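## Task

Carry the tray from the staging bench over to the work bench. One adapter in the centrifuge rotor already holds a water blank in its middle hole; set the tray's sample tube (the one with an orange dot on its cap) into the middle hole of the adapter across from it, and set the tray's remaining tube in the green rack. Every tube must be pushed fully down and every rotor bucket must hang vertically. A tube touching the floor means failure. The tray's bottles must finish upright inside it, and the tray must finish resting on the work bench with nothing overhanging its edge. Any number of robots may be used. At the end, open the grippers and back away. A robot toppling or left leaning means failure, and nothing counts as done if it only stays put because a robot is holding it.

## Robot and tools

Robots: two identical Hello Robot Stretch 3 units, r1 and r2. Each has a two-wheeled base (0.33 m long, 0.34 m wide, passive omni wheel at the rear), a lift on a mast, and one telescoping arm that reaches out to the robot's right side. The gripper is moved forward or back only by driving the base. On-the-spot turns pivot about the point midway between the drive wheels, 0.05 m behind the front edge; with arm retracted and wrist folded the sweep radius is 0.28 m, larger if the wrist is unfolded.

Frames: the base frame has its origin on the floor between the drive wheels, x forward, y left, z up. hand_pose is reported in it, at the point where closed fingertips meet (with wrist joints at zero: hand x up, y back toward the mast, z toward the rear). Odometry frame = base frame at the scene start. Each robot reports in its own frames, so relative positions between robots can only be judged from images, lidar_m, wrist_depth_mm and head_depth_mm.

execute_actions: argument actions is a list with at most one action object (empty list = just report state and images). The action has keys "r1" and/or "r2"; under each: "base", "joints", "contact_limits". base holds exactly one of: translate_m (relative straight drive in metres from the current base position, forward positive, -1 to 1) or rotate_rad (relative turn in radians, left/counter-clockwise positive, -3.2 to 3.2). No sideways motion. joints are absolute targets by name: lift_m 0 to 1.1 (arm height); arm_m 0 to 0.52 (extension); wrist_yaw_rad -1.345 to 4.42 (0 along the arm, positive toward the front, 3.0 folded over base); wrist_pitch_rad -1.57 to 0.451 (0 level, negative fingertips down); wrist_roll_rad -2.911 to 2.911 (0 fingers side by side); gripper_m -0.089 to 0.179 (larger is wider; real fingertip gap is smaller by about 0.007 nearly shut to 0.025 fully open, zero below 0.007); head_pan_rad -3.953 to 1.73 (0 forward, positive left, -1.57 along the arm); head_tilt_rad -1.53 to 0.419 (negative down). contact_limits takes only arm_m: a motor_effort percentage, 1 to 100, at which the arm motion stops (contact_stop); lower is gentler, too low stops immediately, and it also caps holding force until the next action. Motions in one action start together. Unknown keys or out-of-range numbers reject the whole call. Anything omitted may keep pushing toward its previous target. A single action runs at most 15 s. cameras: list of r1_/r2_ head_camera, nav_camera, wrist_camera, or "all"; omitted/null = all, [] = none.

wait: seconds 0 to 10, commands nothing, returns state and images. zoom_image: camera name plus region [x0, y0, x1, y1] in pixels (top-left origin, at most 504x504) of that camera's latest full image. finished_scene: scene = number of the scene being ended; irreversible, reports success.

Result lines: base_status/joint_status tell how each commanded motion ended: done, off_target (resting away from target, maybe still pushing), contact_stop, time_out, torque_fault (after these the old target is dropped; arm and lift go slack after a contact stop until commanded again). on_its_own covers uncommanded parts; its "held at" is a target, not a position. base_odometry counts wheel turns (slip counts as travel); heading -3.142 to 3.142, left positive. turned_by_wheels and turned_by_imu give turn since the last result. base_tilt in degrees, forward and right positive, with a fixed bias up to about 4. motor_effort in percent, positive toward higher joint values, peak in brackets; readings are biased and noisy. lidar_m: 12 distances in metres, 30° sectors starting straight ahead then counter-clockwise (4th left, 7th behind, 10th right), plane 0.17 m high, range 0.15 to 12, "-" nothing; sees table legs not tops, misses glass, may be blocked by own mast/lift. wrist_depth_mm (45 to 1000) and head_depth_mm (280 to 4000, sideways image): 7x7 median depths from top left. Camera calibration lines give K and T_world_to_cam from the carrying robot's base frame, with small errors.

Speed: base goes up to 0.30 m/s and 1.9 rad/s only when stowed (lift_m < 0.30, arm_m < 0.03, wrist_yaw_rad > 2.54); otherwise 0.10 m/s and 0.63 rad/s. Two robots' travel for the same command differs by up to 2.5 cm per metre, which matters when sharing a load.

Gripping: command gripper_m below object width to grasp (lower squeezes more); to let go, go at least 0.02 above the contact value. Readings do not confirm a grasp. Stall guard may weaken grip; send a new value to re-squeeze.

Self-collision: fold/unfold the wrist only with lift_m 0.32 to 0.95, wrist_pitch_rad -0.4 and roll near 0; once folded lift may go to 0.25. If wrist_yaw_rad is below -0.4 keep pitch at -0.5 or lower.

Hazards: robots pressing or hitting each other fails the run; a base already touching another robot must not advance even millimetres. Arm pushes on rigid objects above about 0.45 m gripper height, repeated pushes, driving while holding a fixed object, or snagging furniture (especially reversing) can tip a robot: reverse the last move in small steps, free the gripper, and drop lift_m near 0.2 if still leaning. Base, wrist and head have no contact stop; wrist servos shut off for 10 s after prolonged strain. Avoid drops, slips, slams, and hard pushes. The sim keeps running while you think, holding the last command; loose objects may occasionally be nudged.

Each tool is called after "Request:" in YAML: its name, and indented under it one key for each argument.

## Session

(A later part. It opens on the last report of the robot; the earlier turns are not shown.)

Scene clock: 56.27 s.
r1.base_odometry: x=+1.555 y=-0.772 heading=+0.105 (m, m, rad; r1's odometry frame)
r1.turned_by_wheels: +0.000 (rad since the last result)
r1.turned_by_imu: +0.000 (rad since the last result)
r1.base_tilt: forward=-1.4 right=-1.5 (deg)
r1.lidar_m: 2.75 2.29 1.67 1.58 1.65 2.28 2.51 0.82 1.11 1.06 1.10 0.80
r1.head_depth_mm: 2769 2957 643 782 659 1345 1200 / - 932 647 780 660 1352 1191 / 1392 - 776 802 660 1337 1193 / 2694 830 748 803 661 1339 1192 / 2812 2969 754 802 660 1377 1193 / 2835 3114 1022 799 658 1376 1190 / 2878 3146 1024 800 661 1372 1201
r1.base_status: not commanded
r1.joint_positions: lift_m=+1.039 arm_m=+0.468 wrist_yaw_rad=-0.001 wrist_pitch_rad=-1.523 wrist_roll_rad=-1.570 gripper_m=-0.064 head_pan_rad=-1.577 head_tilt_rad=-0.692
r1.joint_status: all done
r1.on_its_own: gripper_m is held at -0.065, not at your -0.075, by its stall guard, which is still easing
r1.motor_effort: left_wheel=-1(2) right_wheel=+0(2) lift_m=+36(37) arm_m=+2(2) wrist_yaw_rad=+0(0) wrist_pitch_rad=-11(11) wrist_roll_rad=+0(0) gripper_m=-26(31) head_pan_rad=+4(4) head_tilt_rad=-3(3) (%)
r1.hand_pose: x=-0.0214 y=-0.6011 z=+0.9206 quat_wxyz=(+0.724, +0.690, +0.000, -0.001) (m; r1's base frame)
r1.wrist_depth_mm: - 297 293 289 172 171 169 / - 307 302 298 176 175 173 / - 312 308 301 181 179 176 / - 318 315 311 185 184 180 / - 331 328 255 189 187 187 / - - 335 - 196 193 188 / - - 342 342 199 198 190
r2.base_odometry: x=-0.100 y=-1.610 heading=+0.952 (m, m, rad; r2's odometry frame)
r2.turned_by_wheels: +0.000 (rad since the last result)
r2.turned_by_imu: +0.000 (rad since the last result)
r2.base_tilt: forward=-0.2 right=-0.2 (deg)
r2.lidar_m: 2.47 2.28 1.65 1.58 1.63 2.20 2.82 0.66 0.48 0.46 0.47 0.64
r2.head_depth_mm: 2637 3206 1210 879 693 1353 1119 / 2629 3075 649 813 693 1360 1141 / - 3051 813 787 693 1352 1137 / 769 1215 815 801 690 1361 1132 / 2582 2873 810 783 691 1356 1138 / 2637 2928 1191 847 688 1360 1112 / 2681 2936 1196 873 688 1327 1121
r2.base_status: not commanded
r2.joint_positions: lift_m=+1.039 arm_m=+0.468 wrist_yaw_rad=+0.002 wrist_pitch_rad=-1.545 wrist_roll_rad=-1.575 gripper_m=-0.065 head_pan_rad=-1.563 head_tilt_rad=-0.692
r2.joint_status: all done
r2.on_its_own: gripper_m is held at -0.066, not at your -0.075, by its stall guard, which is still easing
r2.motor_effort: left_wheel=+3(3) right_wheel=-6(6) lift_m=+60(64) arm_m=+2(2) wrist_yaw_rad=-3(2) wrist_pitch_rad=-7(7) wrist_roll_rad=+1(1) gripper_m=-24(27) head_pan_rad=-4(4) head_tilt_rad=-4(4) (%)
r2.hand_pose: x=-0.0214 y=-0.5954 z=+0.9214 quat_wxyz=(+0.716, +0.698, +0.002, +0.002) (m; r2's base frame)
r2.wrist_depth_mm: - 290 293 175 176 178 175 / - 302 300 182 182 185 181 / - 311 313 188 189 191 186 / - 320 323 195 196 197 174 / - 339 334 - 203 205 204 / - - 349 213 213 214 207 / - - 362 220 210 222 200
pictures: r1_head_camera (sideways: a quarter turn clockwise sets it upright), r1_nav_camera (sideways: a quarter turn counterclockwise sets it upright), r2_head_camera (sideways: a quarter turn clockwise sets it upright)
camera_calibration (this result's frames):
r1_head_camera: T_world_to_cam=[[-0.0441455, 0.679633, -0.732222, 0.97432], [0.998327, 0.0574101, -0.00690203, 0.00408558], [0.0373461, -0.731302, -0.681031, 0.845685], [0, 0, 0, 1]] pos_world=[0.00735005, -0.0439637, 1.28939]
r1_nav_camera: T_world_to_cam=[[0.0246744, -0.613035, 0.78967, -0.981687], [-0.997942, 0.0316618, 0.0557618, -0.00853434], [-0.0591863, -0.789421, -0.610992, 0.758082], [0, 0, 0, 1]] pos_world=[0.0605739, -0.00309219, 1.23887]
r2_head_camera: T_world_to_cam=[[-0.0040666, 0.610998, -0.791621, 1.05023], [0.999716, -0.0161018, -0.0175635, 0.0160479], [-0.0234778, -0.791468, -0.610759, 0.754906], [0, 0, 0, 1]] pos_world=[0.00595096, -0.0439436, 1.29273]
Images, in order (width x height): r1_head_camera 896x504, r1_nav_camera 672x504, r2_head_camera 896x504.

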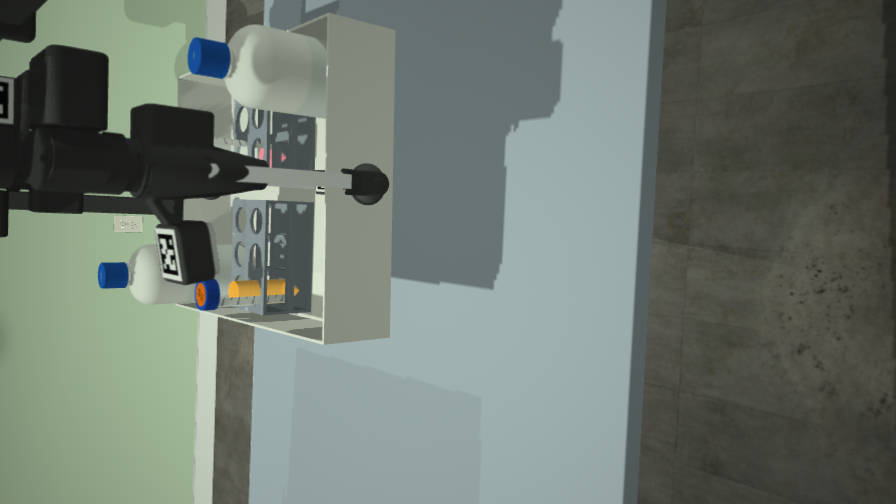

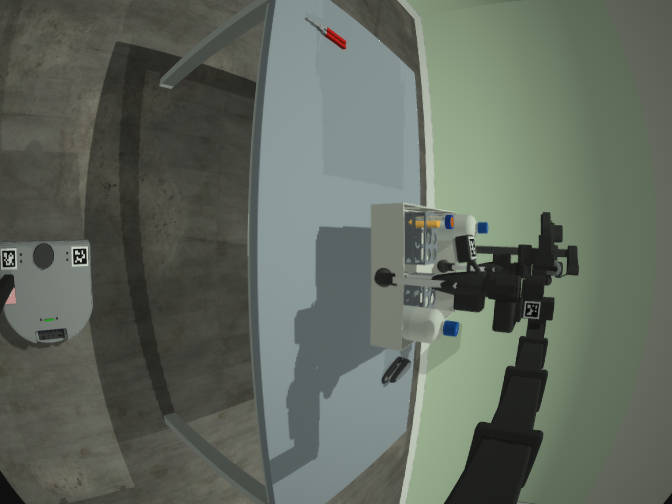

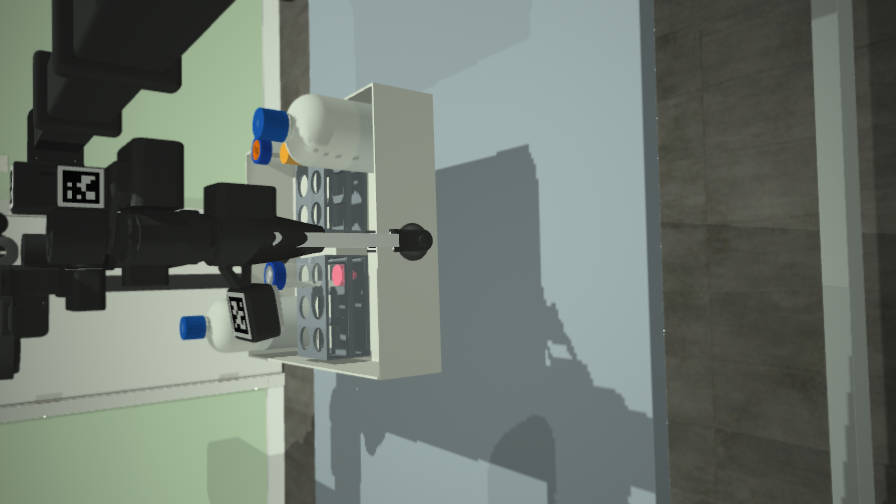

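Request:
execute_actions:
  actions:
    - {"r1":{"base":{"translate_m":-0.009},"joints":{"gripper_m":-0.055}},"r2":{"base":{"rotate_rad":0.015},"joints":{"gripper_m":-0.055}}}
  cameras: []

Request:
execute_actions:
  actions:
    - {"r1":{"base":{"translate_m":-1.0}},"r2":{"base":{"translate_m":1.0}}}
  cameras: ["r1_head_camera"]

Scene clock: 61.07 s.
r1.base_odometry: x=+1.546 y=-0.773 heading=+0.105 (m, m, rad; r1's odometry frame)
r1.turned_by_wheels: +0.000 (rad since the last result)
r1.turned_by_imu: +0.000 (rad since the last result)
r1.base_tilt: forward=-1.5 right=-1.5 (deg)
r1.lidar_m: 2.76 2.29 1.67 1.59 1.65 2.27 2.50 0.82 1.11 1.07 1.11 0.80
r1.head_depth_mm: 2770 2940 643 781 658 1351 1195 / - 940 645 780 660 1342 1193 / 1396 - 781 802 659 1343 1192 / 2738 829 750 799 659 1346 1190 / 2789 3002 752 802 660 1385 1192 / 2844 3131 1021 804 659 1382 1196 / 2839 3072 1017 801 658 1371 1199
r1.base_status: done
r1.joint_positions: lift_m=+1.039 arm_m=+0.468 wrist_yaw_rad=-0.001 wrist_pitch_rad=-1.524 wrist_roll_rad=-1.570 gripper_m=-0.051 head_pan_rad=-1.577 head_tilt_rad=-0.692
r1.joint_status: gripper_m off_target (ended at -0.051, target -0.055)
r1.motor_effort: left_wheel=-1(3) right_wheel=+0(5) lift_m=+36(36) arm_m=+2(2) wrist_yaw_rad=+0(1) wrist_pitch_rad=-10(11) wrist_roll_rad=+0(0) gripper_m=-21(44) head_pan_rad=+4(4) head_tilt_rad=-3(2) (%)
r1.hand_pose: x=-0.0214 y=-0.6007 z=+0.9206 quat_wxyz=(+0.723, +0.691, +0.000, -0.001) (m; r1's base frame)
r1.wrist_depth_mm: - 298 294 289 172 170 168 / - 306 299 298 177 174 173 / - 310 308 305 181 179 175 / - 320 319 310 184 183 180 / - 330 328 319 189 187 186 / - - 333 - 194 194 189 / - - 345 340 199 200 190
r2.base_odometry: x=-0.100 y=-1.610 heading=+0.967 (m, m, rad; r2's odometry frame)
r2.turned_by_wheels: +0.015 (rad since the last result)
r2.turned_by_imu: +0.015 (rad since the last result)
r2.base_tilt: forward=-0.2 right=-0.2 (deg)
r2.lidar_m: 2.47 2.25 1.64 1.58 1.64 2.24 2.82 0.65 0.48 0.46 0.47 0.65
r2.head_depth_mm: 2639 3144 1194 881 690 1360 1141 / 2623 3049 647 814 693 1355 1136 / - 3019 812 787 691 1357 1136 / 768 1560 798 798 691 1357 1137 / 2645 2906 811 787 688 1357 1141 / 2677 2950 1195 844 689 1350 1134 / 2671 2970 1190 875 689 1354 1115
r2.base_status: done
r2.joint_positions: lift_m=+1.039 arm_m=+0.468 wrist_yaw_rad=+0.002 wrist_pitch_rad=-1.547 wrist_roll_rad=-1.575 gripper_m=-0.054 head_pan_rad=-1.563 head_tilt_rad=-0.692
r2.joint_status: all done
r2.motor_effort: left_wheel=+2(6) right_wheel=-2(10) lift_m=+60(60) arm_m=+2(2) wrist_yaw_rad=-2(3) wrist_pitch_rad=-6(6) wrist_roll_rad=+2(1) gripper_m=-20(28) head_pan_rad=-5(4) head_tilt_rad=-4(4) (%)
r2.hand_pose: x=-0.0214 y=-0.5948 z=+0.9214 quat_wxyz=(+0.715, +0.699, +0.002, +0.002) (m; r2's base frame)
r2.wrist_depth_mm: - 291 294 176 176 178 176 / - 302 302 182 182 184 180 / - 309 314 188 189 191 185 / - 324 325 196 197 198 184 / - 337 336 - 204 205 205 / - - 348 213 212 214 208 / - - 361 221 213 222 198
pictures: none
No camera images: the call's "cameras" was empty. Leave "cameras" out to get every camera's image.

Scene clock: 72.33 s.
r1.base_odometry: x=+0.551 y=-0.878 heading=+0.105 (m, m, rad; r1's odometry frame)
r1.turned_by_wheels: +0.000 (rad since the last result)
r1.turned_by_imu: +0.005 (rad since the last result)
r1.base_tilt: forward=-1.4 right=-1.4 (deg)
r1.lidar_m: 1.74 2.28 1.63 1.60 1.66 2.28 2.93 1.53 3.27 1.09 0.50 1.52
r1.head_depth_mm: 2762 2978 641 1921 1610 1380 1194 / - 929 646 1913 1622 1375 1197 / 820 - 776 1839 1613 1371 1193 / 2788 873 748 1840 1617 1379 1182 / 2825 2947 756 1918 1573 1376 1190 / 2838 3113 1022 1549 1582 1375 1148 / 2859 3063 1025 800 696 841 1165
r1.base_status: done
r1.joint_positions: lift_m=+1.039 arm_m=+0.468 wrist_yaw_rad=+0.000 wrist_pitch_rad=-1.532 wrist_roll_rad=-1.570 gripper_m=-0.051 head_pan_rad=-1.577 head_tilt_rad=-0.692
r1.joint_status: not commanded
r1.motor_effort: left_wheel=+0(3) right_wheel=+0(5) lift_m=+36(36) arm_m=+2(2) wrist_yaw_rad=+0(0) wrist_pitch_rad=-7(10) wrist_roll_rad=+0(0) gripper_m=-22(21) head_pan_rad=+4(4) head_tilt_rad=-3(3) (%)
r1.hand_pose: x=-0.0214 y=-0.5988 z=+0.9207 quat_wxyz=(+0.721, +0.693, +0.000, -0.001) (m; r1's base frame)
r1.wrist_depth_mm: - - - 724 172 170 167 / - - - - 176 174 171 / - - - - 181 178 176 / - - - - 185 183 179 / - - - - 189 187 185 / - - - - 193 193 187 / - - - - 197 197 190
r2.base_odometry: x=+0.468 y=-0.786 heading=+0.967 (m, m, rad; r2's odometry frame)
r2.turned_by_wheels: +0.000 (rad since the last result)
r2.turned_by_imu: -0.009 (rad since the last result)
r2.base_tilt: forward=-0.2 right=-0.2 (deg)
r2.lidar_m: 1.68 2.27 1.65 1.59 1.64 2.23 1.81 0.65 0.54 1.17 3.28 1.49
r2.head_depth_mm: 2614 3132 1196 876 1587 1329 1019 / 2568 2970 646 1346 1630 1392 1187 / - 3064 816 1900 1678 1391 1191 / 773 1202 813 1814 1672 1399 1180 / 2577 2892 814 1802 1684 1395 1182 / 2675 3001 2890 2049 1688 1388 1192 / 2672 2953 2891 2106 1687 1390 1187
r2.base_status: done
r2.joint_positions: lift_m=+1.039 arm_m=+0.468 wrist_yaw_rad=+0.002 wrist_pitch_rad=-1.556 wrist_roll_rad=-1.575 gripper_m=-0.054 head_pan_rad=-1.563 head_tilt_rad=-0.692
r2.joint_status: not commanded
r2.motor_effort: left_wheel=+2(5) right_wheel=-5(7) lift_m=+59(59) arm_m=+2(2) wrist_yaw_rad=-3(3) wrist_pitch_rad=-4(7) wrist_roll_rad=+1(2) gripper_m=-20(20) head_pan_rad=-4(4) head_tilt_rad=-4(4) (%)
r2.hand_pose: x=-0.0214 y=-0.5927 z=+0.9216 quat_wxyz=(+0.712, +0.702, +0.003, +0.002) (m; r2's base frame)
r2.wrist_depth_mm: 994 - - 175 176 177 173 / - - - 182 182 183 178 / - - - 189 187 190 184 / - - - 194 195 196 190 / - - - - 202 204 202 / - - - 213 211 212 207 / - - 563 221 213 221 213
pictures: r1_head_camera (sideways: a quarter turn clockwise sets it upright)
camera_calibration (this result's frames):
r1_head_camera: T_world_to_cam=[[-0.0441453, 0.679633, -0.732222, 0.97432], [0.998327, 0.0574098, -0.00690203, 0.00408559], [0.0373459, -0.731302, -0.681031, 0.845685], [0, 0, 0, 1]] pos_world=[0.00735004, -0.0439637, 1.28939]
Images, in order (width x height): r1_head_camera 896x504.

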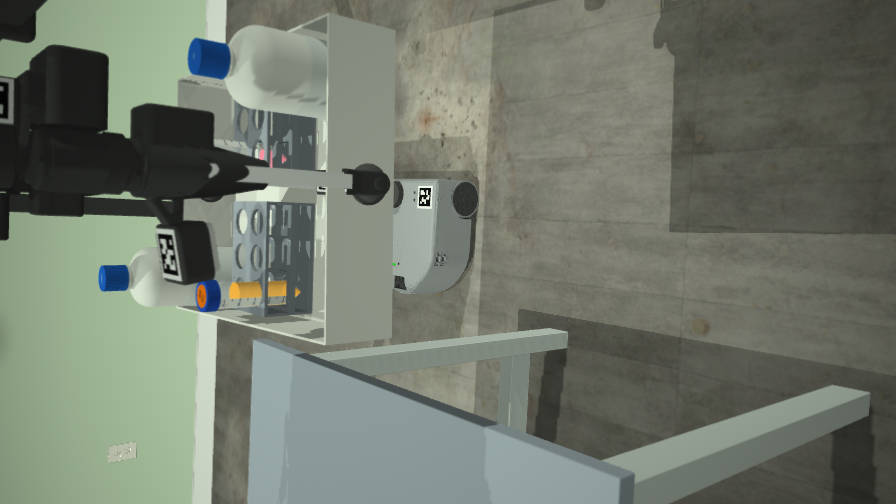

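Request:
execute_actions:
  actions:
    - {"r1":{"base":{"translate_m":-1.0},"joints":{"arm_m":0.461}},"r2":{"base":{"translate_m":1.0},"joints":{"arm_m":0.461}}}
  cameras: ["r1_nav_camera"]

Scene clock: 84.63 s.
r1.base_odometry: x=-0.443 y=-0.983 heading=+0.105 (m, m, rad; r1's odometry frame)
r1.turned_by_wheels: +0.000 (rad since the last result)
r1.turned_by_imu: +0.006 (rad since the last result)
r1.base_tilt: forward=-1.4 right=-1.4 (deg)
r1.lidar_m: 2.71 2.25 1.66 1.61 1.67 2.29 1.93 0.63 0.66 1.51 3.24 1.33
r1.head_depth_mm: 2773 2951 633 1916 1577 1381 1205 / - 927 634 1899 1619 1380 1193 / 801 - 777 1822 1621 1378 1192 / 2818 884 749 1814 1612 1369 1196 / 2764 3049 768 1920 1606 1375 1197 / 2851 3108 2495 1978 1616 1371 1200 / 2844 3121 2483 1966 1633 1371 1192
r1.base_status: done
r1.joint_positions: lift_m=+1.039 arm_m=+0.461 wrist_yaw_rad=+0.000 wrist_pitch_rad=-1.541 wrist_roll_rad=-1.571 gripper_m=-0.051 head_pan_rad=-1.577 head_tilt_rad=-0.692
r1.joint_status: all done
r1.motor_effort: left_wheel=-1(3) right_wheel=+0(4) lift_m=+36(36) arm_m=-3(7) wrist_yaw_rad=+0(0) wrist_pitch_rad=-3(16) wrist_roll_rad=+1(0) gripper_m=-22(22) head_pan_rad=+4(3) head_tilt_rad=-2(3) (%)
r1.hand_pose: x=-0.0214 y=-0.5899 z=+0.9208 quat_wxyz=(+0.717, +0.697, +0.000, +0.000) (m; r1's base frame)
r1.wrist_depth_mm: - - - - 172 170 166 / - - - - 176 174 171 / - - - - 181 180 174 / - - - - 185 181 179 / - - - - 189 186 183 / - - - - 193 193 185 / - - - - 198 193 189
r2.base_odometry: x=+1.035 y=+0.037 heading=+0.968 (m, m, rad; r2's odometry frame)
r2.turned_by_wheels: +0.000 (rad since the last result)
r2.turned_by_imu: -0.009 (rad since the last result)
r2.base_tilt: forward=-0.2 right=-0.2 (deg)
r2.lidar_m: 1.58 2.32 1.68 1.60 1.66 2.23 1.86 1.38 3.28 1.52 0.61 0.60
r2.head_depth_mm: 2619 3153 2920 2148 1671 1395 1191 / 2601 3019 648 1985 1679 1390 1194 / 2580 3073 807 1921 1661 1385 1188 / 775 858 802 1786 1675 1388 1184 / 1239 2827 793 1734 1695 1389 1178 / 2650 2976 2792 2061 1674 1394 1178 / 2609 2940 2898 1964 1588 1392 1184
r2.base_status: done
r2.joint_positions: lift_m=+1.039 arm_m=+0.461 wrist_yaw_rad=+0.004 wrist_pitch_rad=-1.566 wrist_roll_rad=-1.578 gripper_m=-0.054 head_pan_rad=-1.563 head_tilt_rad=-0.692
r2.joint_status: all done
r2.motor_effort: left_wheel=+3(6) right_wheel=-7(11) lift_m=+60(60) arm_m=-1(5) wrist_yaw_rad=-4(5) wrist_pitch_rad=-1(11) wrist_roll_rad=+3(3) gripper_m=-20(20) head_pan_rad=-4(4) head_tilt_rad=-4(4) (%)
r2.hand_pose: x=-0.0214 y=-0.5835 z=+0.9218 quat_wxyz=(+0.709, +0.706, +0.004, +0.004) (m; r2's base frame)
r2.wrist_depth_mm: 998 - - 175 175 176 173 / - - - 180 181 181 177 / - - - 188 187 188 182 / - - - 194 195 196 190 / - - - - 202 202 200 / - - - 212 211 210 205 / - - - 221 212 220 213
pictures: r1_nav_camera (sideways: a quarter turn counterclockwise sets it upright)
camera_calibration (this result's frames):
r1_nav_camera: T_world_to_cam=[[0.0246746, -0.613035, 0.78967, -0.981687], [-0.997942, 0.0316616, 0.0557618, -0.00853434], [-0.0591861, -0.789421, -0.610992, 0.758082], [0, 0, 0, 1]] pos_world=[0.0605739, -0.00309218, 1.23887]
Images, in order (width x height): r1_nav_camera 672x504.

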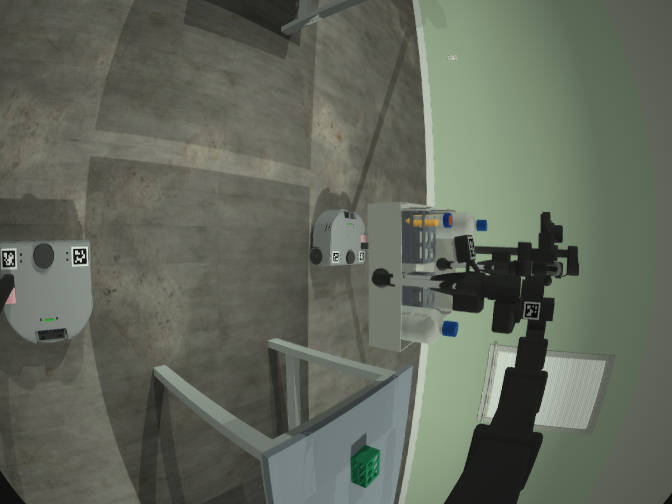

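Request:
execute_actions:
  actions:
    - {"r1":{"base":{"translate_m":-0.55},"joints":{"arm_m":0.452}},"r2":{"base":{"translate_m":0.55},"joints":{"arm_m":0.452}}}
  cameras: []

Request:
execute_actions:
  actions:
    - {"r1":{"base":{"translate_m":-0.55},"joints":{"arm_m":0.442}},"r2":{"base":{"translate_m":0.55},"joints":{"arm_m":0.442}}}
  cameras: ["r1_nav_camera","r1_head_camera","r2_head_camera"]

Scene clock: 92.70 s.
r1.base_odometry: x=-0.990 y=-1.041 heading=+0.105 (m, m, rad; r1's odometry frame)
r1.turned_by_wheels: +0.000 (rad since the last result)
r1.turned_by_imu: +0.003 (rad since the last result)
r1.base_tilt: forward=-1.4 right=-1.5 (deg)
r1.lidar_m: 1.86 2.27 1.67 1.61 1.67 2.31 1.57 1.40 1.10 0.42 3.26 2.10
r1.head_depth_mm: 2749 2990 625 781 660 1329 1199 / - 932 625 779 658 1344 1193 / 794 932 754 778 658 1343 1193 / 2777 879 756 781 662 1289 1157 / 2847 3013 758 1844 698 1344 1194 / 2861 3100 2512 1981 1626 1374 1196 / 2856 3139 2504 1988 1622 1365 1192
r1.base_status: done
r1.joint_positions: lift_m=+1.039 arm_m=+0.452 wrist_yaw_rad=+0.000 wrist_pitch_rad=-1.535 wrist_roll_rad=-1.571 gripper_m=-0.051 head_pan_rad=-1.577 head_tilt_rad=-0.692
r1.joint_status: all done
r1.motor_effort: left_wheel=-1(5) right_wheel=+0(6) lift_m=+36(36) arm_m=-4(7) wrist_yaw_rad=+0(0) wrist_pitch_rad=-6(15) wrist_roll_rad=+1(1) gripper_m=-22(22) head_pan_rad=+3(4) head_tilt_rad=-4(4) (%)
r1.hand_pose: x=-0.0214 y=-0.5824 z=+0.9207 quat_wxyz=(+0.719, +0.695, +0.000, +0.000) (m; r1's base frame)
r1.wrist_depth_mm: - - - - 173 170 168 / - - 301 300 177 174 172 / - 317 311 307 182 179 175 / - 325 322 314 186 182 180 / - - 329 321 189 187 183 / - - 336 - 193 193 186 / - - 345 344 198 197 188
r2.base_odometry: x=+1.347 y=+0.490 heading=+0.968 (m, m, rad; r2's odometry frame)
r2.turned_by_wheels: +0.000 (rad since the last result)
r2.turned_by_imu: -0.005 (rad since the last result)
r2.base_tilt: forward=-0.2 right=-0.2 (deg)
r2.lidar_m: 1.77 2.34 1.69 1.61 1.67 2.24 1.91 1.91 0.43 0.42 0.44 0.59
r2.head_depth_mm: 2632 3109 2943 2162 1678 1397 1183 / 2620 3018 635 1970 1688 1329 1190 / - 3053 784 785 692 682 997 / 796 845 793 787 691 1287 1180 / 813 2780 775 657 687 1286 1185 / 2652 2929 1138 824 692 1293 1183 / 2629 2977 2950 868 690 1286 1180
r2.base_status: done
r2.joint_positions: lift_m=+1.039 arm_m=+0.452 wrist_yaw_rad=+0.005 wrist_pitch_rad=-1.559 wrist_roll_rad=-1.580 gripper_m=-0.054 head_pan_rad=-1.563 head_tilt_rad=-0.692
r2.joint_status: all done
r2.motor_effort: left_wheel=+4(7) right_wheel=-9(11) lift_m=+59(60) arm_m=-1(0) wrist_yaw_rad=-5(5) wrist_pitch_rad=-3(10) wrist_roll_rad=+3(3) gripper_m=-20(20) head_pan_rad=-4(4) head_tilt_rad=-4(4) (%)
r2.hand_pose: x=-0.0215 y=-0.5762 z=+0.9216 quat_wxyz=(+0.711, +0.703, +0.005, +0.005) (m; r2's base frame)
r2.wrist_depth_mm: - 294 295 174 175 176 172 / - 303 303 180 181 182 177 / - 313 314 188 187 188 183 / - 325 325 195 194 196 191 / - 340 339 - 203 203 201 / - - 349 213 211 213 206 / - - - 223 212 221 215
pictures: none
No camera images: the call's "cameras" was empty. Leave "cameras" out to get every camera's image.

Scene clock: 99.47 s.
r1.base_odometry: x=-1.537 y=-1.098 heading=+0.105 (m, m, rad; r1's odometry frame)
r1.turned_by_wheels: +0.000 (rad since the last result)
r1.turned_by_imu: +0.003 (rad since the last result)
r1.base_tilt: forward=-1.3 right=-1.4 (deg)
r1.lidar_m: 2.40 2.27 1.67 1.62 1.68 2.32 1.44 0.89 1.09 1.06 1.11 0.72
r1.head_depth_mm: 2733 2983 619 779 658 1312 1193 / - 929 622 782 659 1315 1190 / 787 - 749 775 660 1341 1196 / 2782 822 750 777 660 1340 1194 / 2821 3009 750 776 658 1347 1193 / 2800 3131 1018 801 659 1377 1190 / 2833 3118 984 800 660 1371 1186
r1.base_status: done
r1.joint_positions: lift_m=+1.039 arm_m=+0.442 wrist_yaw_rad=+0.000 wrist_pitch_rad=-1.534 wrist_roll_rad=-1.572 gripper_m=-0.051 head_pan_rad=-1.577 head_tilt_rad=-0.692
r1.joint_status: all done
r1.motor_effort: left_wheel=-1(3) right_wheel=+0(6) lift_m=+36(36) arm_m=-4(8) wrist_yaw_rad=-1(1) wrist_pitch_rad=-7(18) wrist_roll_rad=+2(1) gripper_m=-21(22) head_pan_rad=+4(4) head_tilt_rad=-3(4) (%)
r1.hand_pose: x=-0.0214 y=-0.5728 z=+0.9207 quat_wxyz=(+0.720, +0.694, +0.001, +0.000) (m; r1's base frame)
r1.wrist_depth_mm: - - 295 291 174 171 169 / - - 298 298 178 175 173 / - 313 311 303 182 179 176 / - 323 319 316 184 184 179 / - - 331 321 189 188 184 / - - 340 - 194 193 186 / - - 350 340 198 196 190
r2.base_odometry: x=+1.659 y=+0.943 heading=+0.968 (m, m, rad; r2's odometry frame)
r2.turned_by_wheels: +0.000 (rad since the last result)
r2.turned_by_imu: -0.005 (rad since the last result)
r2.base_tilt: forward=-0.2 right=-0.2 (deg)
r2.lidar_m: 1.69 2.38 1.70 1.63 1.68 2.25 2.45 0.60 0.43 0.41 0.42 0.57
r2.head_depth_mm: 2600 3108 1201 880 692 1296 1183 / 2605 3026 634 814 689 1293 1190 / - 3014 779 668 691 1293 1188 / 781 836 777 784 689 614 1183 / 759 2798 772 746 690 616 1189 / 2615 2962 1127 846 691 615 1182 / 2598 2909 2881 874 688 615 1187
r2.base_status: done
r2.joint_positions: lift_m=+1.039 arm_m=+0.442 wrist_yaw_rad=+0.005 wrist_pitch_rad=-1.558 wrist_roll_rad=-1.582 gripper_m=-0.051 head_pan_rad=-1.563 head_tilt_rad=-0.692
r2.joint_status: all done
r2.motor_effort: left_wheel=+5(8) right_wheel=-10(12) lift_m=+60(60) arm_m=-1(2) wrist_yaw_rad=-5(7) wrist_pitch_rad=-3(13) wrist_roll_rad=+4(4) gripper_m=-19(21) head_pan_rad=-5(4) head_tilt_rad=-4(4) (%)
r2.hand_pose: x=-0.0215 y=-0.5666 z=+0.9216 quat_wxyz=(+0.711, +0.703, +0.006, +0.005) (m; r2's base frame)
r2.wrist_depth_mm: - 292 295 173 175 176 172 / - 303 303 180 181 181 177 / - 313 317 186 187 189 183 / - 323 326 194 195 196 193 / - 338 339 - 204 205 199 / - 355 350 213 210 213 206 / - - 363 360 209 223 216
pictures: r1_head_camera (sideways: a quarter turn clockwise sets it upright), r1_nav_camera (sideways: a quarter turn counterclockwise sets it upright), r2_head_camera (sideways: a quarter turn clockwise sets it upright)
camera_calibration (this result's frames):
r1_head_camera: T_world_to_cam=[[-0.0441452, 0.679633, -0.732222, 0.97432], [0.998327, 0.0574097, -0.00690203, 0.00408558], [0.0373458, -0.731302, -0.681031, 0.845685], [0, 0, 0, 1]] pos_world=[0.00735003, -0.0439637, 1.28939]
r1_nav_camera: T_world_to_cam=[[0.0246742, -0.613035, 0.78967, -0.981687], [-0.997942, 0.0316621, 0.0557618, -0.00853434], [-0.0591866, -0.789421, -0.610992, 0.758082], [0, 0, 0, 1]] pos_world=[0.0605739, -0.00309221, 1.23887]
r2_head_camera: T_world_to_cam=[[-0.00406667, 0.610998, -0.791621, 1.05023], [0.999716, -0.0161017, -0.0175635, 0.0160479], [-0.0234777, -0.791468, -0.610759, 0.754906], [0, 0, 0, 1]] pos_world=[0.00595096, -0.0439436, 1.29273]
Images, in order (width x height): r1_head_camera 896x504, r1_nav_camera 672x504, r2_head_camera 896x504.

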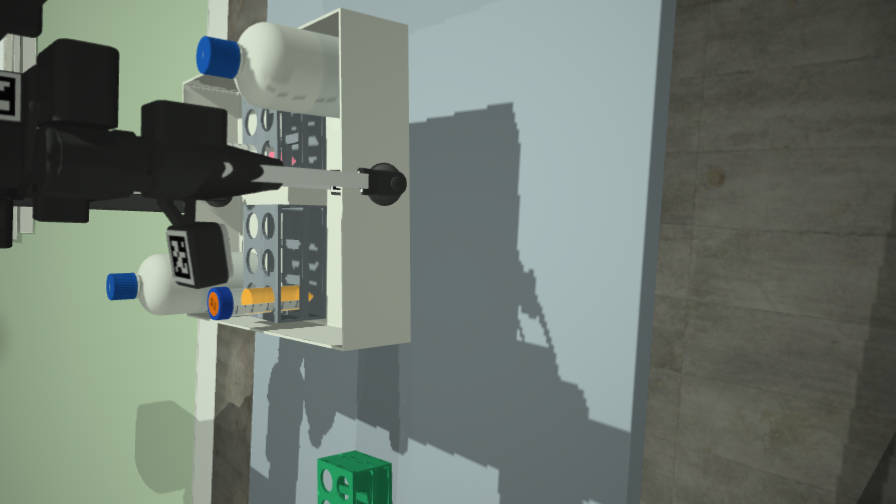

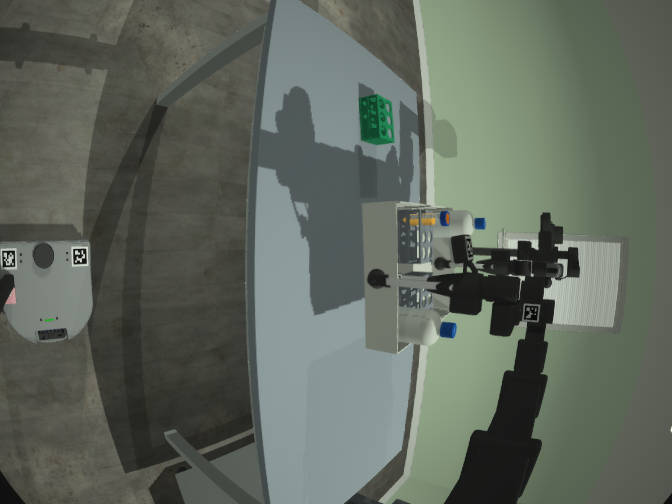

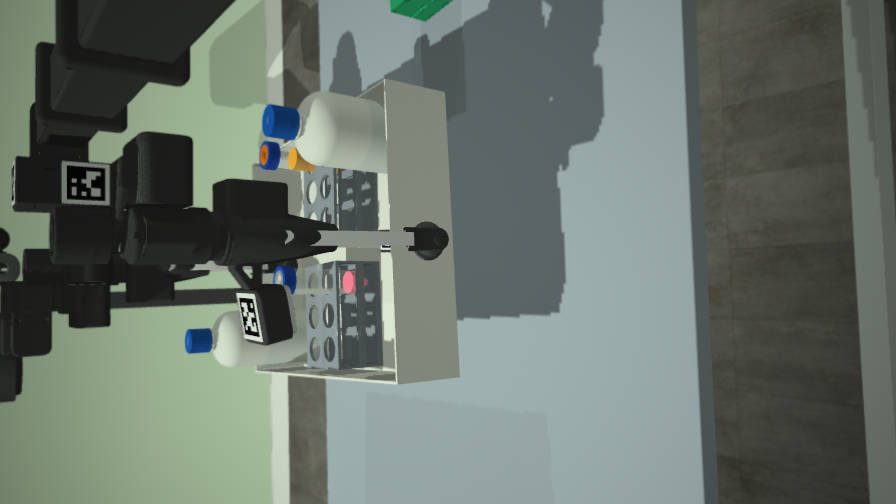

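Request:
execute_actions:
  actions:
    - {"r1":{"joints":{"arm_m":0.37,"lift_m":0.96}},"r2":{"joints":{"arm_m":0.514,"lift_m":0.96}}}
  cameras: []

Request:
execute_actions:
  actions:
    - {"r1":{"joints":{"lift_m":0.916}},"r2":{"joints":{"lift_m":0.916}}}
  cameras: []

Request:
execute_actions:
  actions:
    - {"r1":{"joints":{"gripper_m":0.06}},"r2":{"joints":{"gripper_m":0.06}}}
  cameras: []

Request:
execute_actions:
  actions:
    - {"r1":{"joints":{"lift_m":1.09}},"r2":{"joints":{"lift_m":1.09}}}
  cameras: ["r1_wrist_camera","r1_head_camera","r2_head_camera","r2_wrist_camera"]

Scene clock: 108.50 s.
r1.base_odometry: x=-1.537 y=-1.098 heading=+0.105 (m, m, rad; r1's odometry frame)
r1.turned_by_wheels: +0.000 (rad since the last result)
r1.turned_by_imu: +0.000 (rad since the last result)
r1.base_tilt: forward=-1.5 right=-1.5 (deg)
r1.lidar_m: 2.40 2.27 1.67 1.61 1.68 2.31 1.45 0.89 1.10 1.06 1.10 0.72
r1.head_depth_mm: 2665 - 1004 621 659 1318 1197 / 2712 - 765 620 660 1315 1198 / 724 798 - 727 659 1349 1200 / 722 3004 832 729 662 1333 1194 / 2821 3084 842 710 661 1353 1193 / 2856 3148 1020 802 658 1374 1199 / 2837 3111 982 796 660 1365 1191
r1.base_status: not commanded
r1.joint_positions: lift_m=+0.961 arm_m=+0.370 wrist_yaw_rad=+0.001 wrist_pitch_rad=-1.534 wrist_roll_rad=-1.574 gripper_m=-0.051 head_pan_rad=-1.577 head_tilt_rad=-0.692
r1.joint_status: all done
r1.motor_effort: left_wheel=+0(1) right_wheel=-1(1) lift_m=+12(31) arm_m=-4(5) wrist_yaw_rad=-2(3) wrist_pitch_rad=-7(7) wrist_roll_rad=+2(2) gripper_m=-21(23) head_pan_rad=+3(4) head_tilt_rad=-3(4) (%)
r1.hand_pose: x=-0.0214 y=-0.5008 z=+0.8423 quat_wxyz=(+0.720, +0.694, +0.002, +0.001) (m; r1's base frame)
r1.wrist_depth_mm: 976 958 220 217 173 171 169 / 959 969 227 224 177 176 173 / - 969 232 227 181 180 175 / - - 240 234 186 184 180 / - - 246 240 189 187 185 / - - 253 - 194 192 185 / - - 262 255 199 196 190
r2.base_odometry: x=+1.659 y=+0.943 heading=+0.968 (m, m, rad; r2's odometry frame)
r2.turned_by_wheels: +0.000 (rad since the last result)
r2.turned_by_imu: +0.000 (rad since the last result)
r2.base_tilt: forward=-0.2 right=-0.2 (deg)
r2.lidar_m: 1.69 2.38 1.71 1.63 1.68 2.26 2.45 0.60 0.43 0.41 0.42 0.57
r2.head_depth_mm: 2709 3019 - 816 692 1303 1187 / 2698 2905 1082 813 691 1297 1187 / 2657 - 915 785 690 1292 1185 / 2631 919 932 786 690 617 1186 / 1252 2843 918 784 689 617 1179 / 2597 2978 2902 875 690 615 1181 / 2622 2949 2896 877 690 616 1182
r2.base_status: not commanded
r2.joint_positions: lift_m=+0.960 arm_m=+0.514 wrist_yaw_rad=+0.006 wrist_pitch_rad=-1.557 wrist_roll_rad=-1.583 gripper_m=-0.051 head_pan_rad=-1.563 head_tilt_rad=-0.692
r2.joint_status: all done
r2.motor_effort: left_wheel=+5(5) right_wheel=-10(10) lift_m=+43(52) arm_m=+3(4) wrist_yaw_rad=-7(6) wrist_pitch_rad=-4(4) wrist_roll_rad=+4(4) gripper_m=-18(18) head_pan_rad=-4(4) head_tilt_rad=-4(4) (%)
r2.hand_pose: x=-0.0215 y=-0.6383 z=+0.8421 quat_wxyz=(+0.712, +0.702, +0.006, +0.006) (m; r2's base frame)
r2.wrist_depth_mm: 218 220 219 173 174 175 172 / 225 226 227 180 180 182 176 / 232 233 234 187 187 188 182 / 239 242 244 195 195 195 194 / 249 250 250 - 203 204 197 / 259 259 262 214 212 212 206 / 268 269 273 269 210 222 215
pictures: none
No camera images: the call's "cameras" was empty. Leave "cameras" out to get every camera's image.

Scene clock: 109.73 s.
r1.base_odometry: x=-1.537 y=-1.098 heading=+0.105 (m, m, rad; r1's odometry frame)
r1.turned_by_wheels: +0.000 (rad since the last result)
r1.turned_by_imu: +0.000 (rad since the last result)
r1.base_tilt: forward=-1.4 right=-1.4 (deg)
r1.lidar_m: 2.40 2.27 1.67 1.61 1.68 2.31 1.44 0.89 1.10 1.06 1.10 0.72
r1.head_depth_mm: 2713 2928 968 683 652 1311 1200 / 2739 - 903 635 654 1311 1189 / 1397 811 - 772 643 1346 1195 / 806 3035 924 773 655 1348 1195 / 2799 3135 918 761 654 1345 1195 / 2793 3120 1023 802 659 1375 1199 / 2838 3084 983 804 659 1372 1192
r1.base_status: not commanded
r1.joint_positions: lift_m=+0.917 arm_m=+0.370 wrist_yaw_rad=+0.001 wrist_pitch_rad=-1.534 wrist_roll_rad=-1.574 gripper_m=-0.051 head_pan_rad=-1.577 head_tilt_rad=-0.692
r1.joint_status: all done
r1.motor_effort: left_wheel=-1(0) right_wheel=+0(1) lift_m=+12(13) arm_m=-4(4) wrist_yaw_rad=-2(2) wrist_pitch_rad=-7(6) wrist_roll_rad=+2(2) gripper_m=-21(22) head_pan_rad=+4(4) head_tilt_rad=-2(3) (%)
r1.hand_pose: x=-0.0214 y=-0.5008 z=+0.7983 quat_wxyz=(+0.720, +0.694, +0.002, +0.001) (m; r1's base frame)
r1.wrist_depth_mm: 913 893 179 176 172 171 167 / 947 939 184 181 176 175 172 / 998 192 188 185 180 177 175 / - 196 193 190 185 182 179 / - - 199 195 191 188 186 / - - 206 - 193 192 186 / - - 212 208 198 198 191
r2.base_odometry: x=+1.659 y=+0.943 heading=+0.968 (m, m, rad; r2's odometry frame)
r2.turned_by_wheels: +0.000 (rad since the last result)
r2.turned_by_imu: +0.000 (rad since the last result)
r2.base_tilt: forward=-0.2 right=-0.2 (deg)
r2.lidar_m: 1.69 2.38 1.70 1.63 1.68 2.25 2.45 0.60 0.43 0.41 0.42 0.57
r2.head_depth_mm: 2686 2983 3169 - 662 1303 1187 / 2704 2969 - 800 691 1291 1191 / 2648 2922 992 782 690 1302 1185 / 2669 954 1029 786 692 616 1178 / 1294 2930 967 867 689 615 1181 / 2601 2968 2949 872 689 618 1182 / 2639 2919 2912 872 689 616 1185
r2.base_status: not commanded
r2.joint_positions: lift_m=+0.916 arm_m=+0.514 wrist_yaw_rad=+0.006 wrist_pitch_rad=-1.557 wrist_roll_rad=-1.583 gripper_m=-0.051 head_pan_rad=-1.563 head_tilt_rad=-0.692
r2.joint_status: all done
r2.motor_effort: left_wheel=+6(6) right_wheel=-11(10) lift_m=+41(42) arm_m=+4(3) wrist_yaw_rad=-7(6) wrist_pitch_rad=-3(3) wrist_roll_rad=+4(4) gripper_m=-19(19) head_pan_rad=-4(4) head_tilt_rad=-4(4) (%)
r2.hand_pose: x=-0.0215 y=-0.6383 z=+0.7982 quat_wxyz=(+0.712, +0.702, +0.006, +0.006) (m; r2's base frame)
r2.wrist_depth_mm: 177 177 178 175 176 176 173 / 183 183 184 180 181 182 177 / 189 191 190 188 188 189 183 / 196 196 198 194 194 196 194 / 202 203 204 - 202 204 199 / 210 211 213 214 211 212 205 / 218 220 221 220 211 221 214
pictures: none
No camera images: the call's "cameras" was empty. Leave "cameras" out to get every camera's image.

Scene clock: 111.33 s.
r1.base_odometry: x=-1.537 y=-1.098 heading=+0.105 (m, m, rad; r1's odometry frame)
r1.turned_by_wheels: +0.000 (rad since the last result)
r1.turned_by_imu: +0.000 (rad since the last result)
r1.base_tilt: forward=-1.5 right=-1.5 (deg)
r1.lidar_m: 2.40 2.26 1.67 1.61 1.68 2.32 1.44 0.89 1.10 1.06 1.10 0.72
r1.head_depth_mm: 2711 2922 964 686 653 1315 1192 / 2744 - 900 637 653 1317 1193 / 1394 812 - 772 644 1345 1196 / 802 3071 937 779 653 1346 1196 / 2764 3108 917 758 654 1334 1194 / 2848 3141 1031 802 657 1372 1197 / 2842 3147 981 801 657 1370 1191
r1.base_status: not commanded
r1.joint_positions: lift_m=+0.917 arm_m=+0.370 wrist_yaw_rad=+0.001 wrist_pitch_rad=-1.541 wrist_roll_rad=-1.574 gripper_m=+0.060 head_pan_rad=-1.577 head_tilt_rad=-0.692
r1.joint_status: all done
r1.motor_effort: left_wheel=-2(1) right_wheel=+0(1) lift_m=+12(12) arm_m=-4(4) wrist_yaw_rad=-2(2) wrist_pitch_rad=-3(7) wrist_roll_rad=+2(2) gripper_m=+0(86) head_pan_rad=+4(4) head_tilt_rad=-4(4) (%)
r1.hand_pose: x=-0.0214 y=-0.4988 z=+0.7984 quat_wxyz=(+0.717, +0.697, +0.002, +0.001) (m; r1's base frame)
r1.wrist_depth_mm: 944 910 181 177 173 170 168 / 923 929 185 181 177 175 173 / 962 192 191 185 183 180 175 / - 197 194 191 187 185 181 / - - 200 198 191 190 187 / - - 205 203 199 194 186 / - - 213 210 200 200 193
r2.base_odometry: x=+1.659 y=+0.943 heading=+0.968 (m, m, rad; r2's odometry frame)
r2.turned_by_wheels: +0.000 (rad since the last result)
r2.turned_by_imu: +0.000 (rad since the last result)
r2.base_tilt: forward=-0.2 right=-0.2 (deg)
r2.lidar_m: 1.69 2.37 1.70 1.63 1.68 2.25 2.44 0.60 0.43 0.41 0.42 0.57
r2.head_depth_mm: 2685 3016 3141 - 664 1301 1189 / 2682 2949 - 804 691 1296 1191 / 2657 2892 990 785 694 1289 1184 / 2679 953 1023 830 691 618 1188 / 1301 2947 979 871 690 616 1186 / 2591 2900 2960 878 688 617 1188 / 2612 2942 2882 875 691 616 1177
r2.base_status: not commanded
r2.joint_positions: lift_m=+0.916 arm_m=+0.514 wrist_yaw_rad=+0.002 wrist_pitch_rad=-1.561 wrist_roll_rad=-1.576 gripper_m=+0.060 head_pan_rad=-1.563 head_tilt_rad=-0.692
r2.joint_status: all done
r2.motor_effort: left_wheel=+3(5) right_wheel=-4(10) lift_m=+41(41) arm_m=+3(3) wrist_yaw_rad=-3(6) wrist_pitch_rad=-2(3) wrist_roll_rad=+2(4) gripper_m=+0(80) head_pan_rad=-4(4) head_tilt_rad=-4(4) (%)
r2.hand_pose: x=-0.0214 y=-0.6372 z=+0.7983 quat_wxyz=(+0.710, +0.704, +0.003, +0.002) (m; r2's base frame)
r2.wrist_depth_mm: 178 179 180 178 179 179 174 / 184 185 186 184 184 186 181 / 190 191 191 190 191 191 186 / 197 197 198 197 198 198 198 / 204 204 204 204 204 206 201 / 211 210 215 213 214 214 206 / 220 221 222 221 209 222 215
pictures: none
No camera images: the call's "cameras" was empty. Leave "cameras" out to get every camera's image.

Scene clock: 113.73 s.
r1.base_odometry: x=-1.537 y=-1.098 heading=+0.105 (m, m, rad; r1's odometry frame)
r1.turned_by_wheels: +0.000 (rad since the last result)
r1.turned_by_imu: +0.000 (rad since the last result)
r1.base_tilt: forward=-1.4 right=-1.5 (deg)
r1.lidar_m: 2.40 2.27 1.67 1.61 1.68 2.32 1.44 0.89 1.09 1.06 1.10 0.72
r1.head_depth_mm: 2829 2972 1022 732 653 1317 1193 / - 3160 950 635 654 1322 1193 / 714 1591 943 773 653 1353 1187 / 2777 3119 925 776 653 1348 1191 / 2779 3139 919 759 656 1349 1195 / 2873 3069 1024 803 658 1369 1188 / 2820 3124 984 805 660 1371 1197
r1.base_status: not commanded
r1.joint_positions: lift_m=+1.089 arm_m=+0.370 wrist_yaw_rad=+0.001 wrist_pitch_rad=-1.542 wrist_roll_rad=-1.574 gripper_m=+0.060 head_pan_rad=-1.577 head_tilt_rad=-0.692
r1.joint_status: all done
r1.motor_effort: left_wheel=-2(2) right_wheel=+1(0) lift_m=+32(33) arm_m=-4(4) wrist_yaw_rad=-2(2) wrist_pitch_rad=-3(3) wrist_roll_rad=+2(2) gripper_m=+1(0) head_pan_rad=+4(4) head_tilt_rad=-3(3) (%)
r1.hand_pose: x=-0.0214 y=-0.4986 z=+0.9711 quat_wxyz=(+0.717, +0.697, +0.002, +0.001) (m; r1's base frame)
r1.wrist_depth_mm: - - - 337 331 286 260 / - - - 349 342 306 280 / - - - 360 350 320 335 / - - 371 362 355 347 348 / - - - 378 368 307 329 / - - - 385 273 339 371 / - - - 397 237 325 336
r2.base_odometry: x=+1.659 y=+0.943 heading=+0.968 (m, m, rad; r2's odometry frame)
r2.turned_by_wheels: +0.000 (rad since the last result)
r2.turned_by_imu: +0.000 (rad since the last result)
r2.base_tilt: forward=-0.2 right=-0.2 (deg)
r2.lidar_m: 1.69 2.38 1.70 1.63 1.68 2.25 2.45 0.60 0.43 0.41 0.42 0.57
r2.head_depth_mm: 2759 3069 1200 880 696 1293 1187 / 2731 2967 2924 813 692 1299 1183 / - 3055 1138 785 691 1292 1182 / 822 969 1082 784 691 616 1182 / 2524 2919 997 868 689 616 1178 / 2604 2969 2898 875 691 616 1186 / 2618 2857 2913 872 689 618 1181
r2.base_status: not commanded
r2.joint_positions: lift_m=+1.090 arm_m=+0.514 wrist_yaw_rad=+0.002 wrist_pitch_rad=-1.562 wrist_roll_rad=-1.575 gripper_m=+0.060 head_pan_rad=-1.563 head_tilt_rad=-0.692
r2.joint_status: all done
r2.motor_effort: left_wheel=+3(3) right_wheel=-4(4) lift_m=+50(53) arm_m=+3(3) wrist_yaw_rad=-2(2) wrist_pitch_rad=-2(2) wrist_roll_rad=+2(2) gripper_m=+0(1) head_pan_rad=-4(4) head_tilt_rad=-4(4) (%)
r2.hand_pose: x=-0.0214 y=-0.6370 z=+0.9720 quat_wxyz=(+0.710, +0.704, +0.003, +0.002) (m; r2's base frame)
r2.wrist_depth_mm: 345 340 346 343 343 292 317 / - 351 351 354 352 299 355 / - 361 367 365 366 310 368 / - 378 382 378 379 351 383 / - 391 391 395 392 332 395 / - 406 411 401 259 344 353 / - 430 425 425 255 428 434
pictures: r1_head_camera (sideways: a quarter turn clockwise sets it upright), r1_wrist_camera, r2_head_camera (sideways: a quarter turn clockwise sets it upright), r2_wrist_camera
camera_calibration (this result's frames):
r1_head_camera: T_world_to_cam=[[-0.0441464, 0.679633, -0.732222, 0.97432], [0.998327, 0.0574114, -0.00690202, 0.00408558], [0.0373471, -0.731302, -0.681031, 0.845686], [0, 0, 0, 1]] pos_world=[0.0073501, -0.0439637, 1.28939]
r1_wrist_camera: T_world_to_cam=[[0.0217395, -0.999763, -0.000685091, -0.492043], [-0.988533, -0.0215977, 0.149453, -0.135556], [-0.149432, -0.00257179, -0.988769, 1.12095], [0, 0, 0, 1]] pos_world=[0.0442017, -0.491972, 1.12828]
r2_head_camera: T_world_to_cam=[[-0.00406645, 0.610999, -0.791621, 1.05022], [0.999716, -0.016102, -0.0175635, 0.016048], [-0.023478, -0.791468, -0.61076, 0.754906], [0, 0, 0, 1]] pos_world=[0.00595095, -0.0439436, 1.29273]
r2_wrist_camera: T_world_to_cam=[[-0.0256357, -0.999645, 0.00721814, -0.643944], [-0.972761, 0.0266091, 0.230279, -0.202019], [-0.230389, -0.00111816, -0.973098, 1.10951], [0, 0, 0, 1]] pos_world=[0.0425957, -0.637099, 1.13083]
Images, in order (width x height): r1_head_camera 896x504, r1_wrist_camera 644x364, r2_head_camera 896x504, r2_wrist_camera 644x364.

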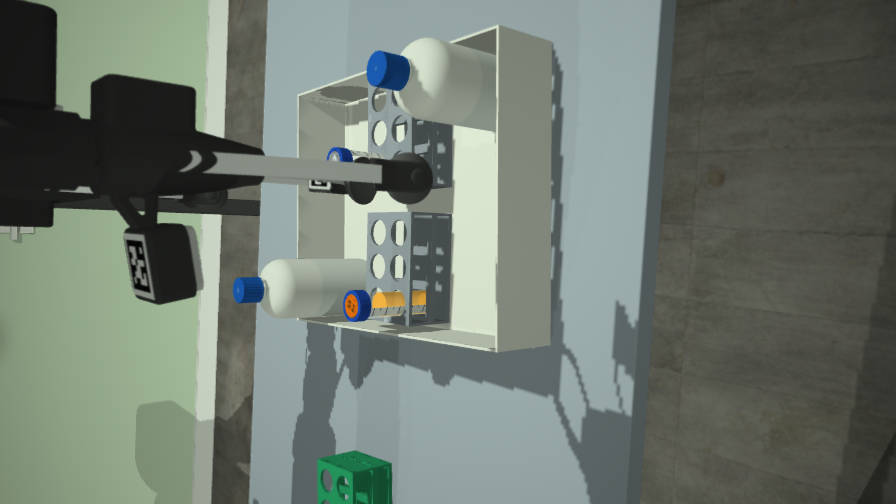

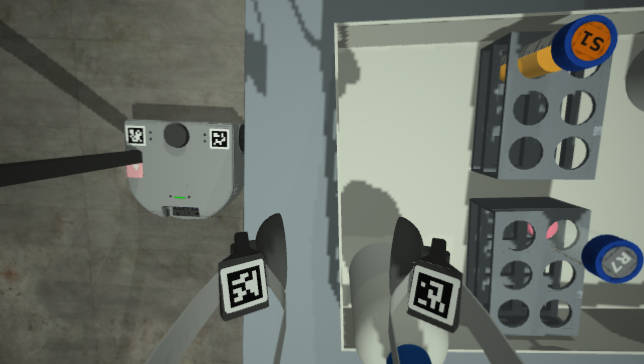

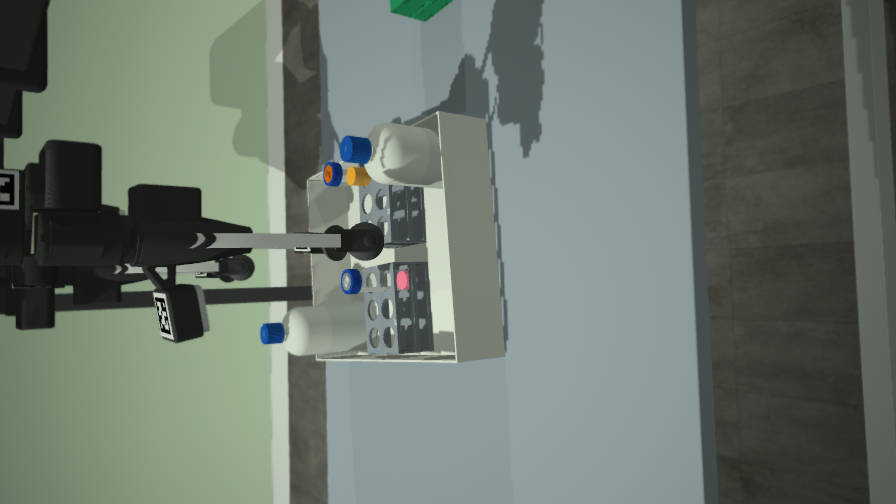

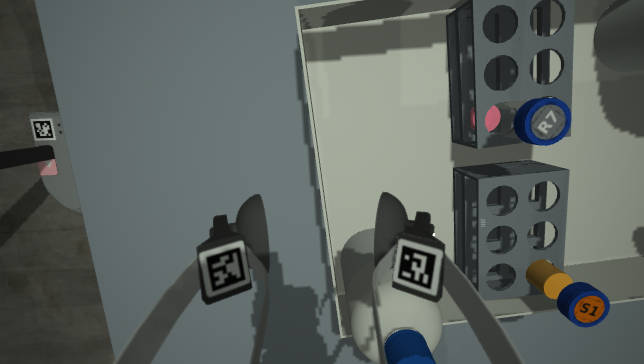

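Request:
execute_actions:
  actions:
    - {"r1":{"base":{"translate_m":0.115},"joints":{"wrist_roll_rad":0,"wrist_pitch_rad":-1.45,"arm_m":0.51,"gripper_m":0.075}},"r2":{"base":{"translate_m":0.05},"joints":{"wrist_roll_rad":0,"wrist_pitch_rad":-0.9,"arm_m":0.44,"gripper_m":0.075,"lift_m":1.0}}}
  cameras: ["r1_wrist_camera","r1_head_camera","r2_head_camera","r2_wrist_camera"]

Scene clock: 119.77 s.
r1.base_odometry: x=-1.423 y=-1.086 heading=+0.105 (m, m, rad; r1's odometry frame)
r1.turned_by_wheels: +0.000 (rad since the last result)
r1.turned_by_imu: +0.000 (rad since the last result)
r1.base_tilt: forward=-1.4 right=-1.5 (deg)
r1.lidar_m: 2.29 2.26 1.67 1.61 1.68 2.31 1.45 0.99 1.10 1.06 0.67 0.63
r1.head_depth_mm: 744 2900 909 774 643 1314 1185 / 2130 3028 930 774 643 1324 1198 / 2743 3170 845 774 643 1346 1192 / 2799 3067 985 780 660 1347 1190 / 2795 3108 1028 800 657 1341 1189 / 2831 3150 1021 803 657 1374 1188 / 2854 3104 1024 799 657 1381 1195
r1.base_status: done
r1.joint_positions: lift_m=+1.089 arm_m=+0.510 wrist_yaw_rad=+0.001 wrist_pitch_rad=-1.451 wrist_roll_rad=-0.004 gripper_m=+0.075 head_pan_rad=-1.577 head_tilt_rad=-0.692
r1.joint_status: all done
r1.motor_effort: left_wheel=-2(3) right_wheel=+1(5) lift_m=+32(32) arm_m=+4(4) wrist_yaw_rad=-1(2) wrist_pitch_rad=+1(2) wrist_roll_rad=+2(2) gripper_m=+0(64) head_pan_rad=+4(4) head_tilt_rad=-2(3) (%)
r1.hand_pose: x=-0.0216 y=-0.6613 z=+0.9706 quat_wxyz=(+0.530, +0.470, -0.527, -0.468) (m; r1's base frame)
r1.wrist_depth_mm: 372 367 362 221 349 192 310 / 316 367 362 352 348 349 311 / 379 377 370 357 356 346 288 / 382 379 371 325 334 299 293 / 390 384 380 360 359 357 316 / 398 388 - 369 366 360 317 / 404 392 384 369 362 310 247
r2.base_odometry: x=+1.687 y=+0.985 heading=+0.968 (m, m, rad; r2's odometry frame)
r2.turned_by_wheels: +0.000 (rad since the last result)
r2.turned_by_imu: +0.000 (rad since the last result)
r2.base_tilt: forward=-0.2 right=-0.2 (deg)
r2.lidar_m: 1.68 2.39 1.71 1.63 1.68 2.26 2.50 0.60 0.43 0.41 0.42 0.56
r2.head_depth_mm: 2713 - 1137 879 692 1301 1184 / 744 3091 2911 783 692 1292 1185 / 1216 - 1083 790 689 618 1182 / 2594 2947 1044 868 692 615 1181 / 2626 2935 1038 872 689 617 1182 / 2616 2889 2914 876 689 614 1184 / 2601 2961 2907 874 689 615 1184
r2.base_status: done
r2.joint_positions: lift_m=+1.000 arm_m=+0.440 wrist_yaw_rad=+0.001 wrist_pitch_rad=-0.915 wrist_roll_rad=-0.005 gripper_m=+0.075 head_pan_rad=-1.563 head_tilt_rad=-0.692
r2.joint_status: all done
r2.motor_effort: left_wheel=+2(7) right_wheel=-3(6) lift_m=+34(43) arm_m=-1(1) wrist_yaw_rad=-1(3) wrist_pitch_rad=+5(4) wrist_roll_rad=+2(3) gripper_m=+0(61) head_pan_rad=-4(4) head_tilt_rad=-4(4) (%)
r2.hand_pose: x=-0.0215 y=-0.7224 z=+0.9212 quat_wxyz=(+0.636, +0.314, -0.632, -0.311) (m; r2's base frame)
r2.wrist_depth_mm: 480 477 305 403 423 452 460 / 438 429 363 425 419 378 421 / 402 396 383 374 323 308 386 / 369 368 302 300 331 310 354 / 343 341 321 329 334 326 189 / 319 318 309 314 308 217 171 / 299 298 291 294 294 278 171
pictures: r1_head_camera (sideways: a quarter turn clockwise sets it upright), r1_wrist_camera, r2_head_camera (sideways: a quarter turn clockwise sets it upright), r2_wrist_camera
camera_calibration (this result's frames):
r1_head_camera: T_world_to_cam=[[-0.0441465, 0.679634, -0.732222, 0.97432], [0.998327, 0.0574115, -0.00690199, 0.00408553], [0.0373471, -0.731301, -0.681031, 0.845686], [0, 0, 0, 1]] pos_world=[0.00735011, -0.0439637, 1.28939]
r1_wrist_camera: T_world_to_cam=[[-0.99936, -0.0255573, -0.0250351, -0.00887189], [-0.0262928, 0.999219, 0.0295046, 0.673099], [0.0242615, 0.030144, -0.999251, 1.15561], [0, 0, 0, 1]] pos_world=[-0.0192053, -0.707634, 1.13466]
r2_head_camera: T_world_to_cam=[[-0.0040666, 0.610999, -0.791621, 1.05022], [0.999716, -0.0161018, -0.0175635, 0.016048], [-0.0234778, -0.791468, -0.61076, 0.754906], [0, 0, 0, 1]] pos_world=[0.00595096, -0.0439436, 1.29273]
r2_wrist_camera: T_world_to_cam=[[-0.999672, 0.0195745, -0.0165058, 0.00832533], [0.0246272, 0.91148, -0.410606, 1.06294], [0.00700731, -0.410878, -0.911664, 0.712486], [0, 0, 0, 1]] pos_world=[-0.0228473, -0.676266, 1.08613]
Images, in order (width x height): r1_head_camera 896x504, r1_wrist_camera 644x364, r2_head_camera 896x504, r2_wrist_camera 644x364.

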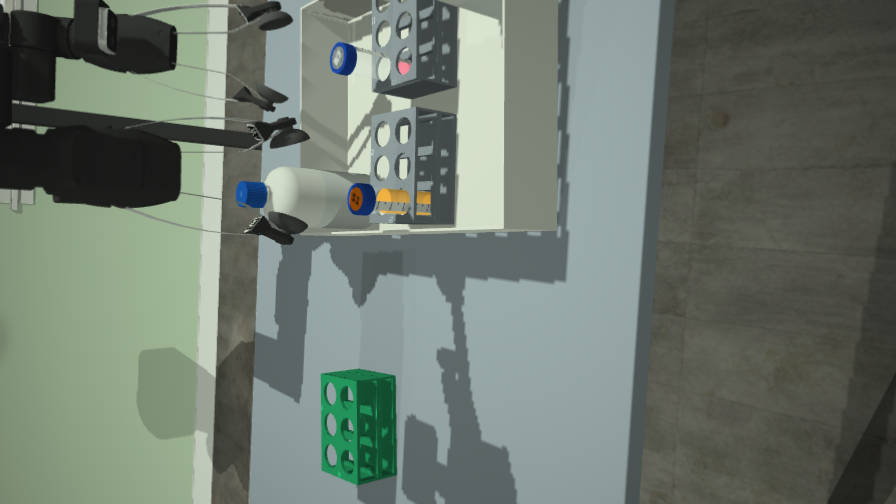

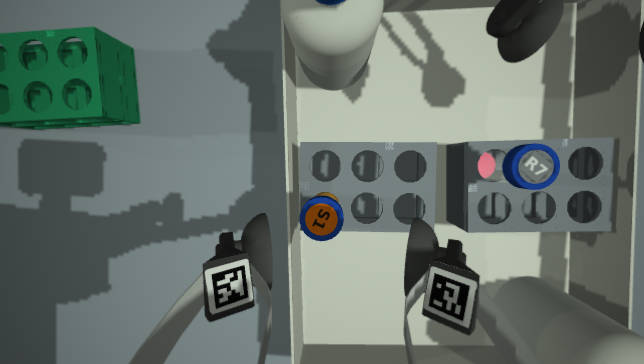

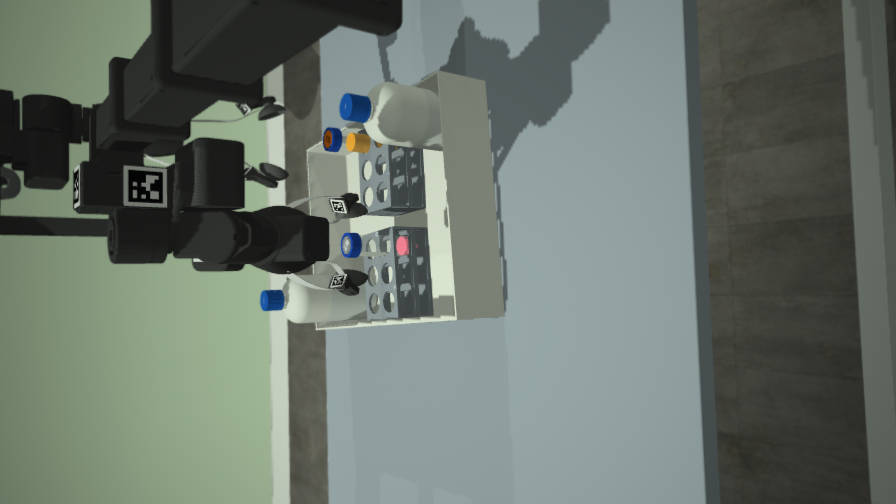

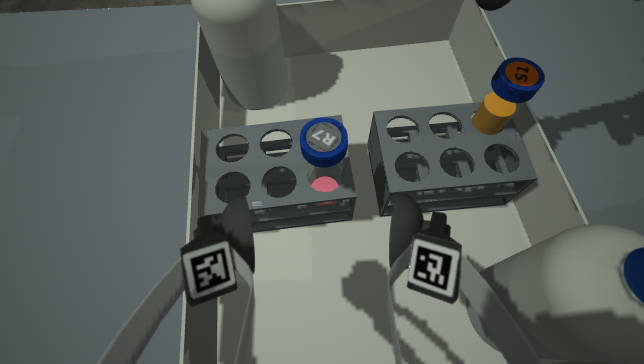

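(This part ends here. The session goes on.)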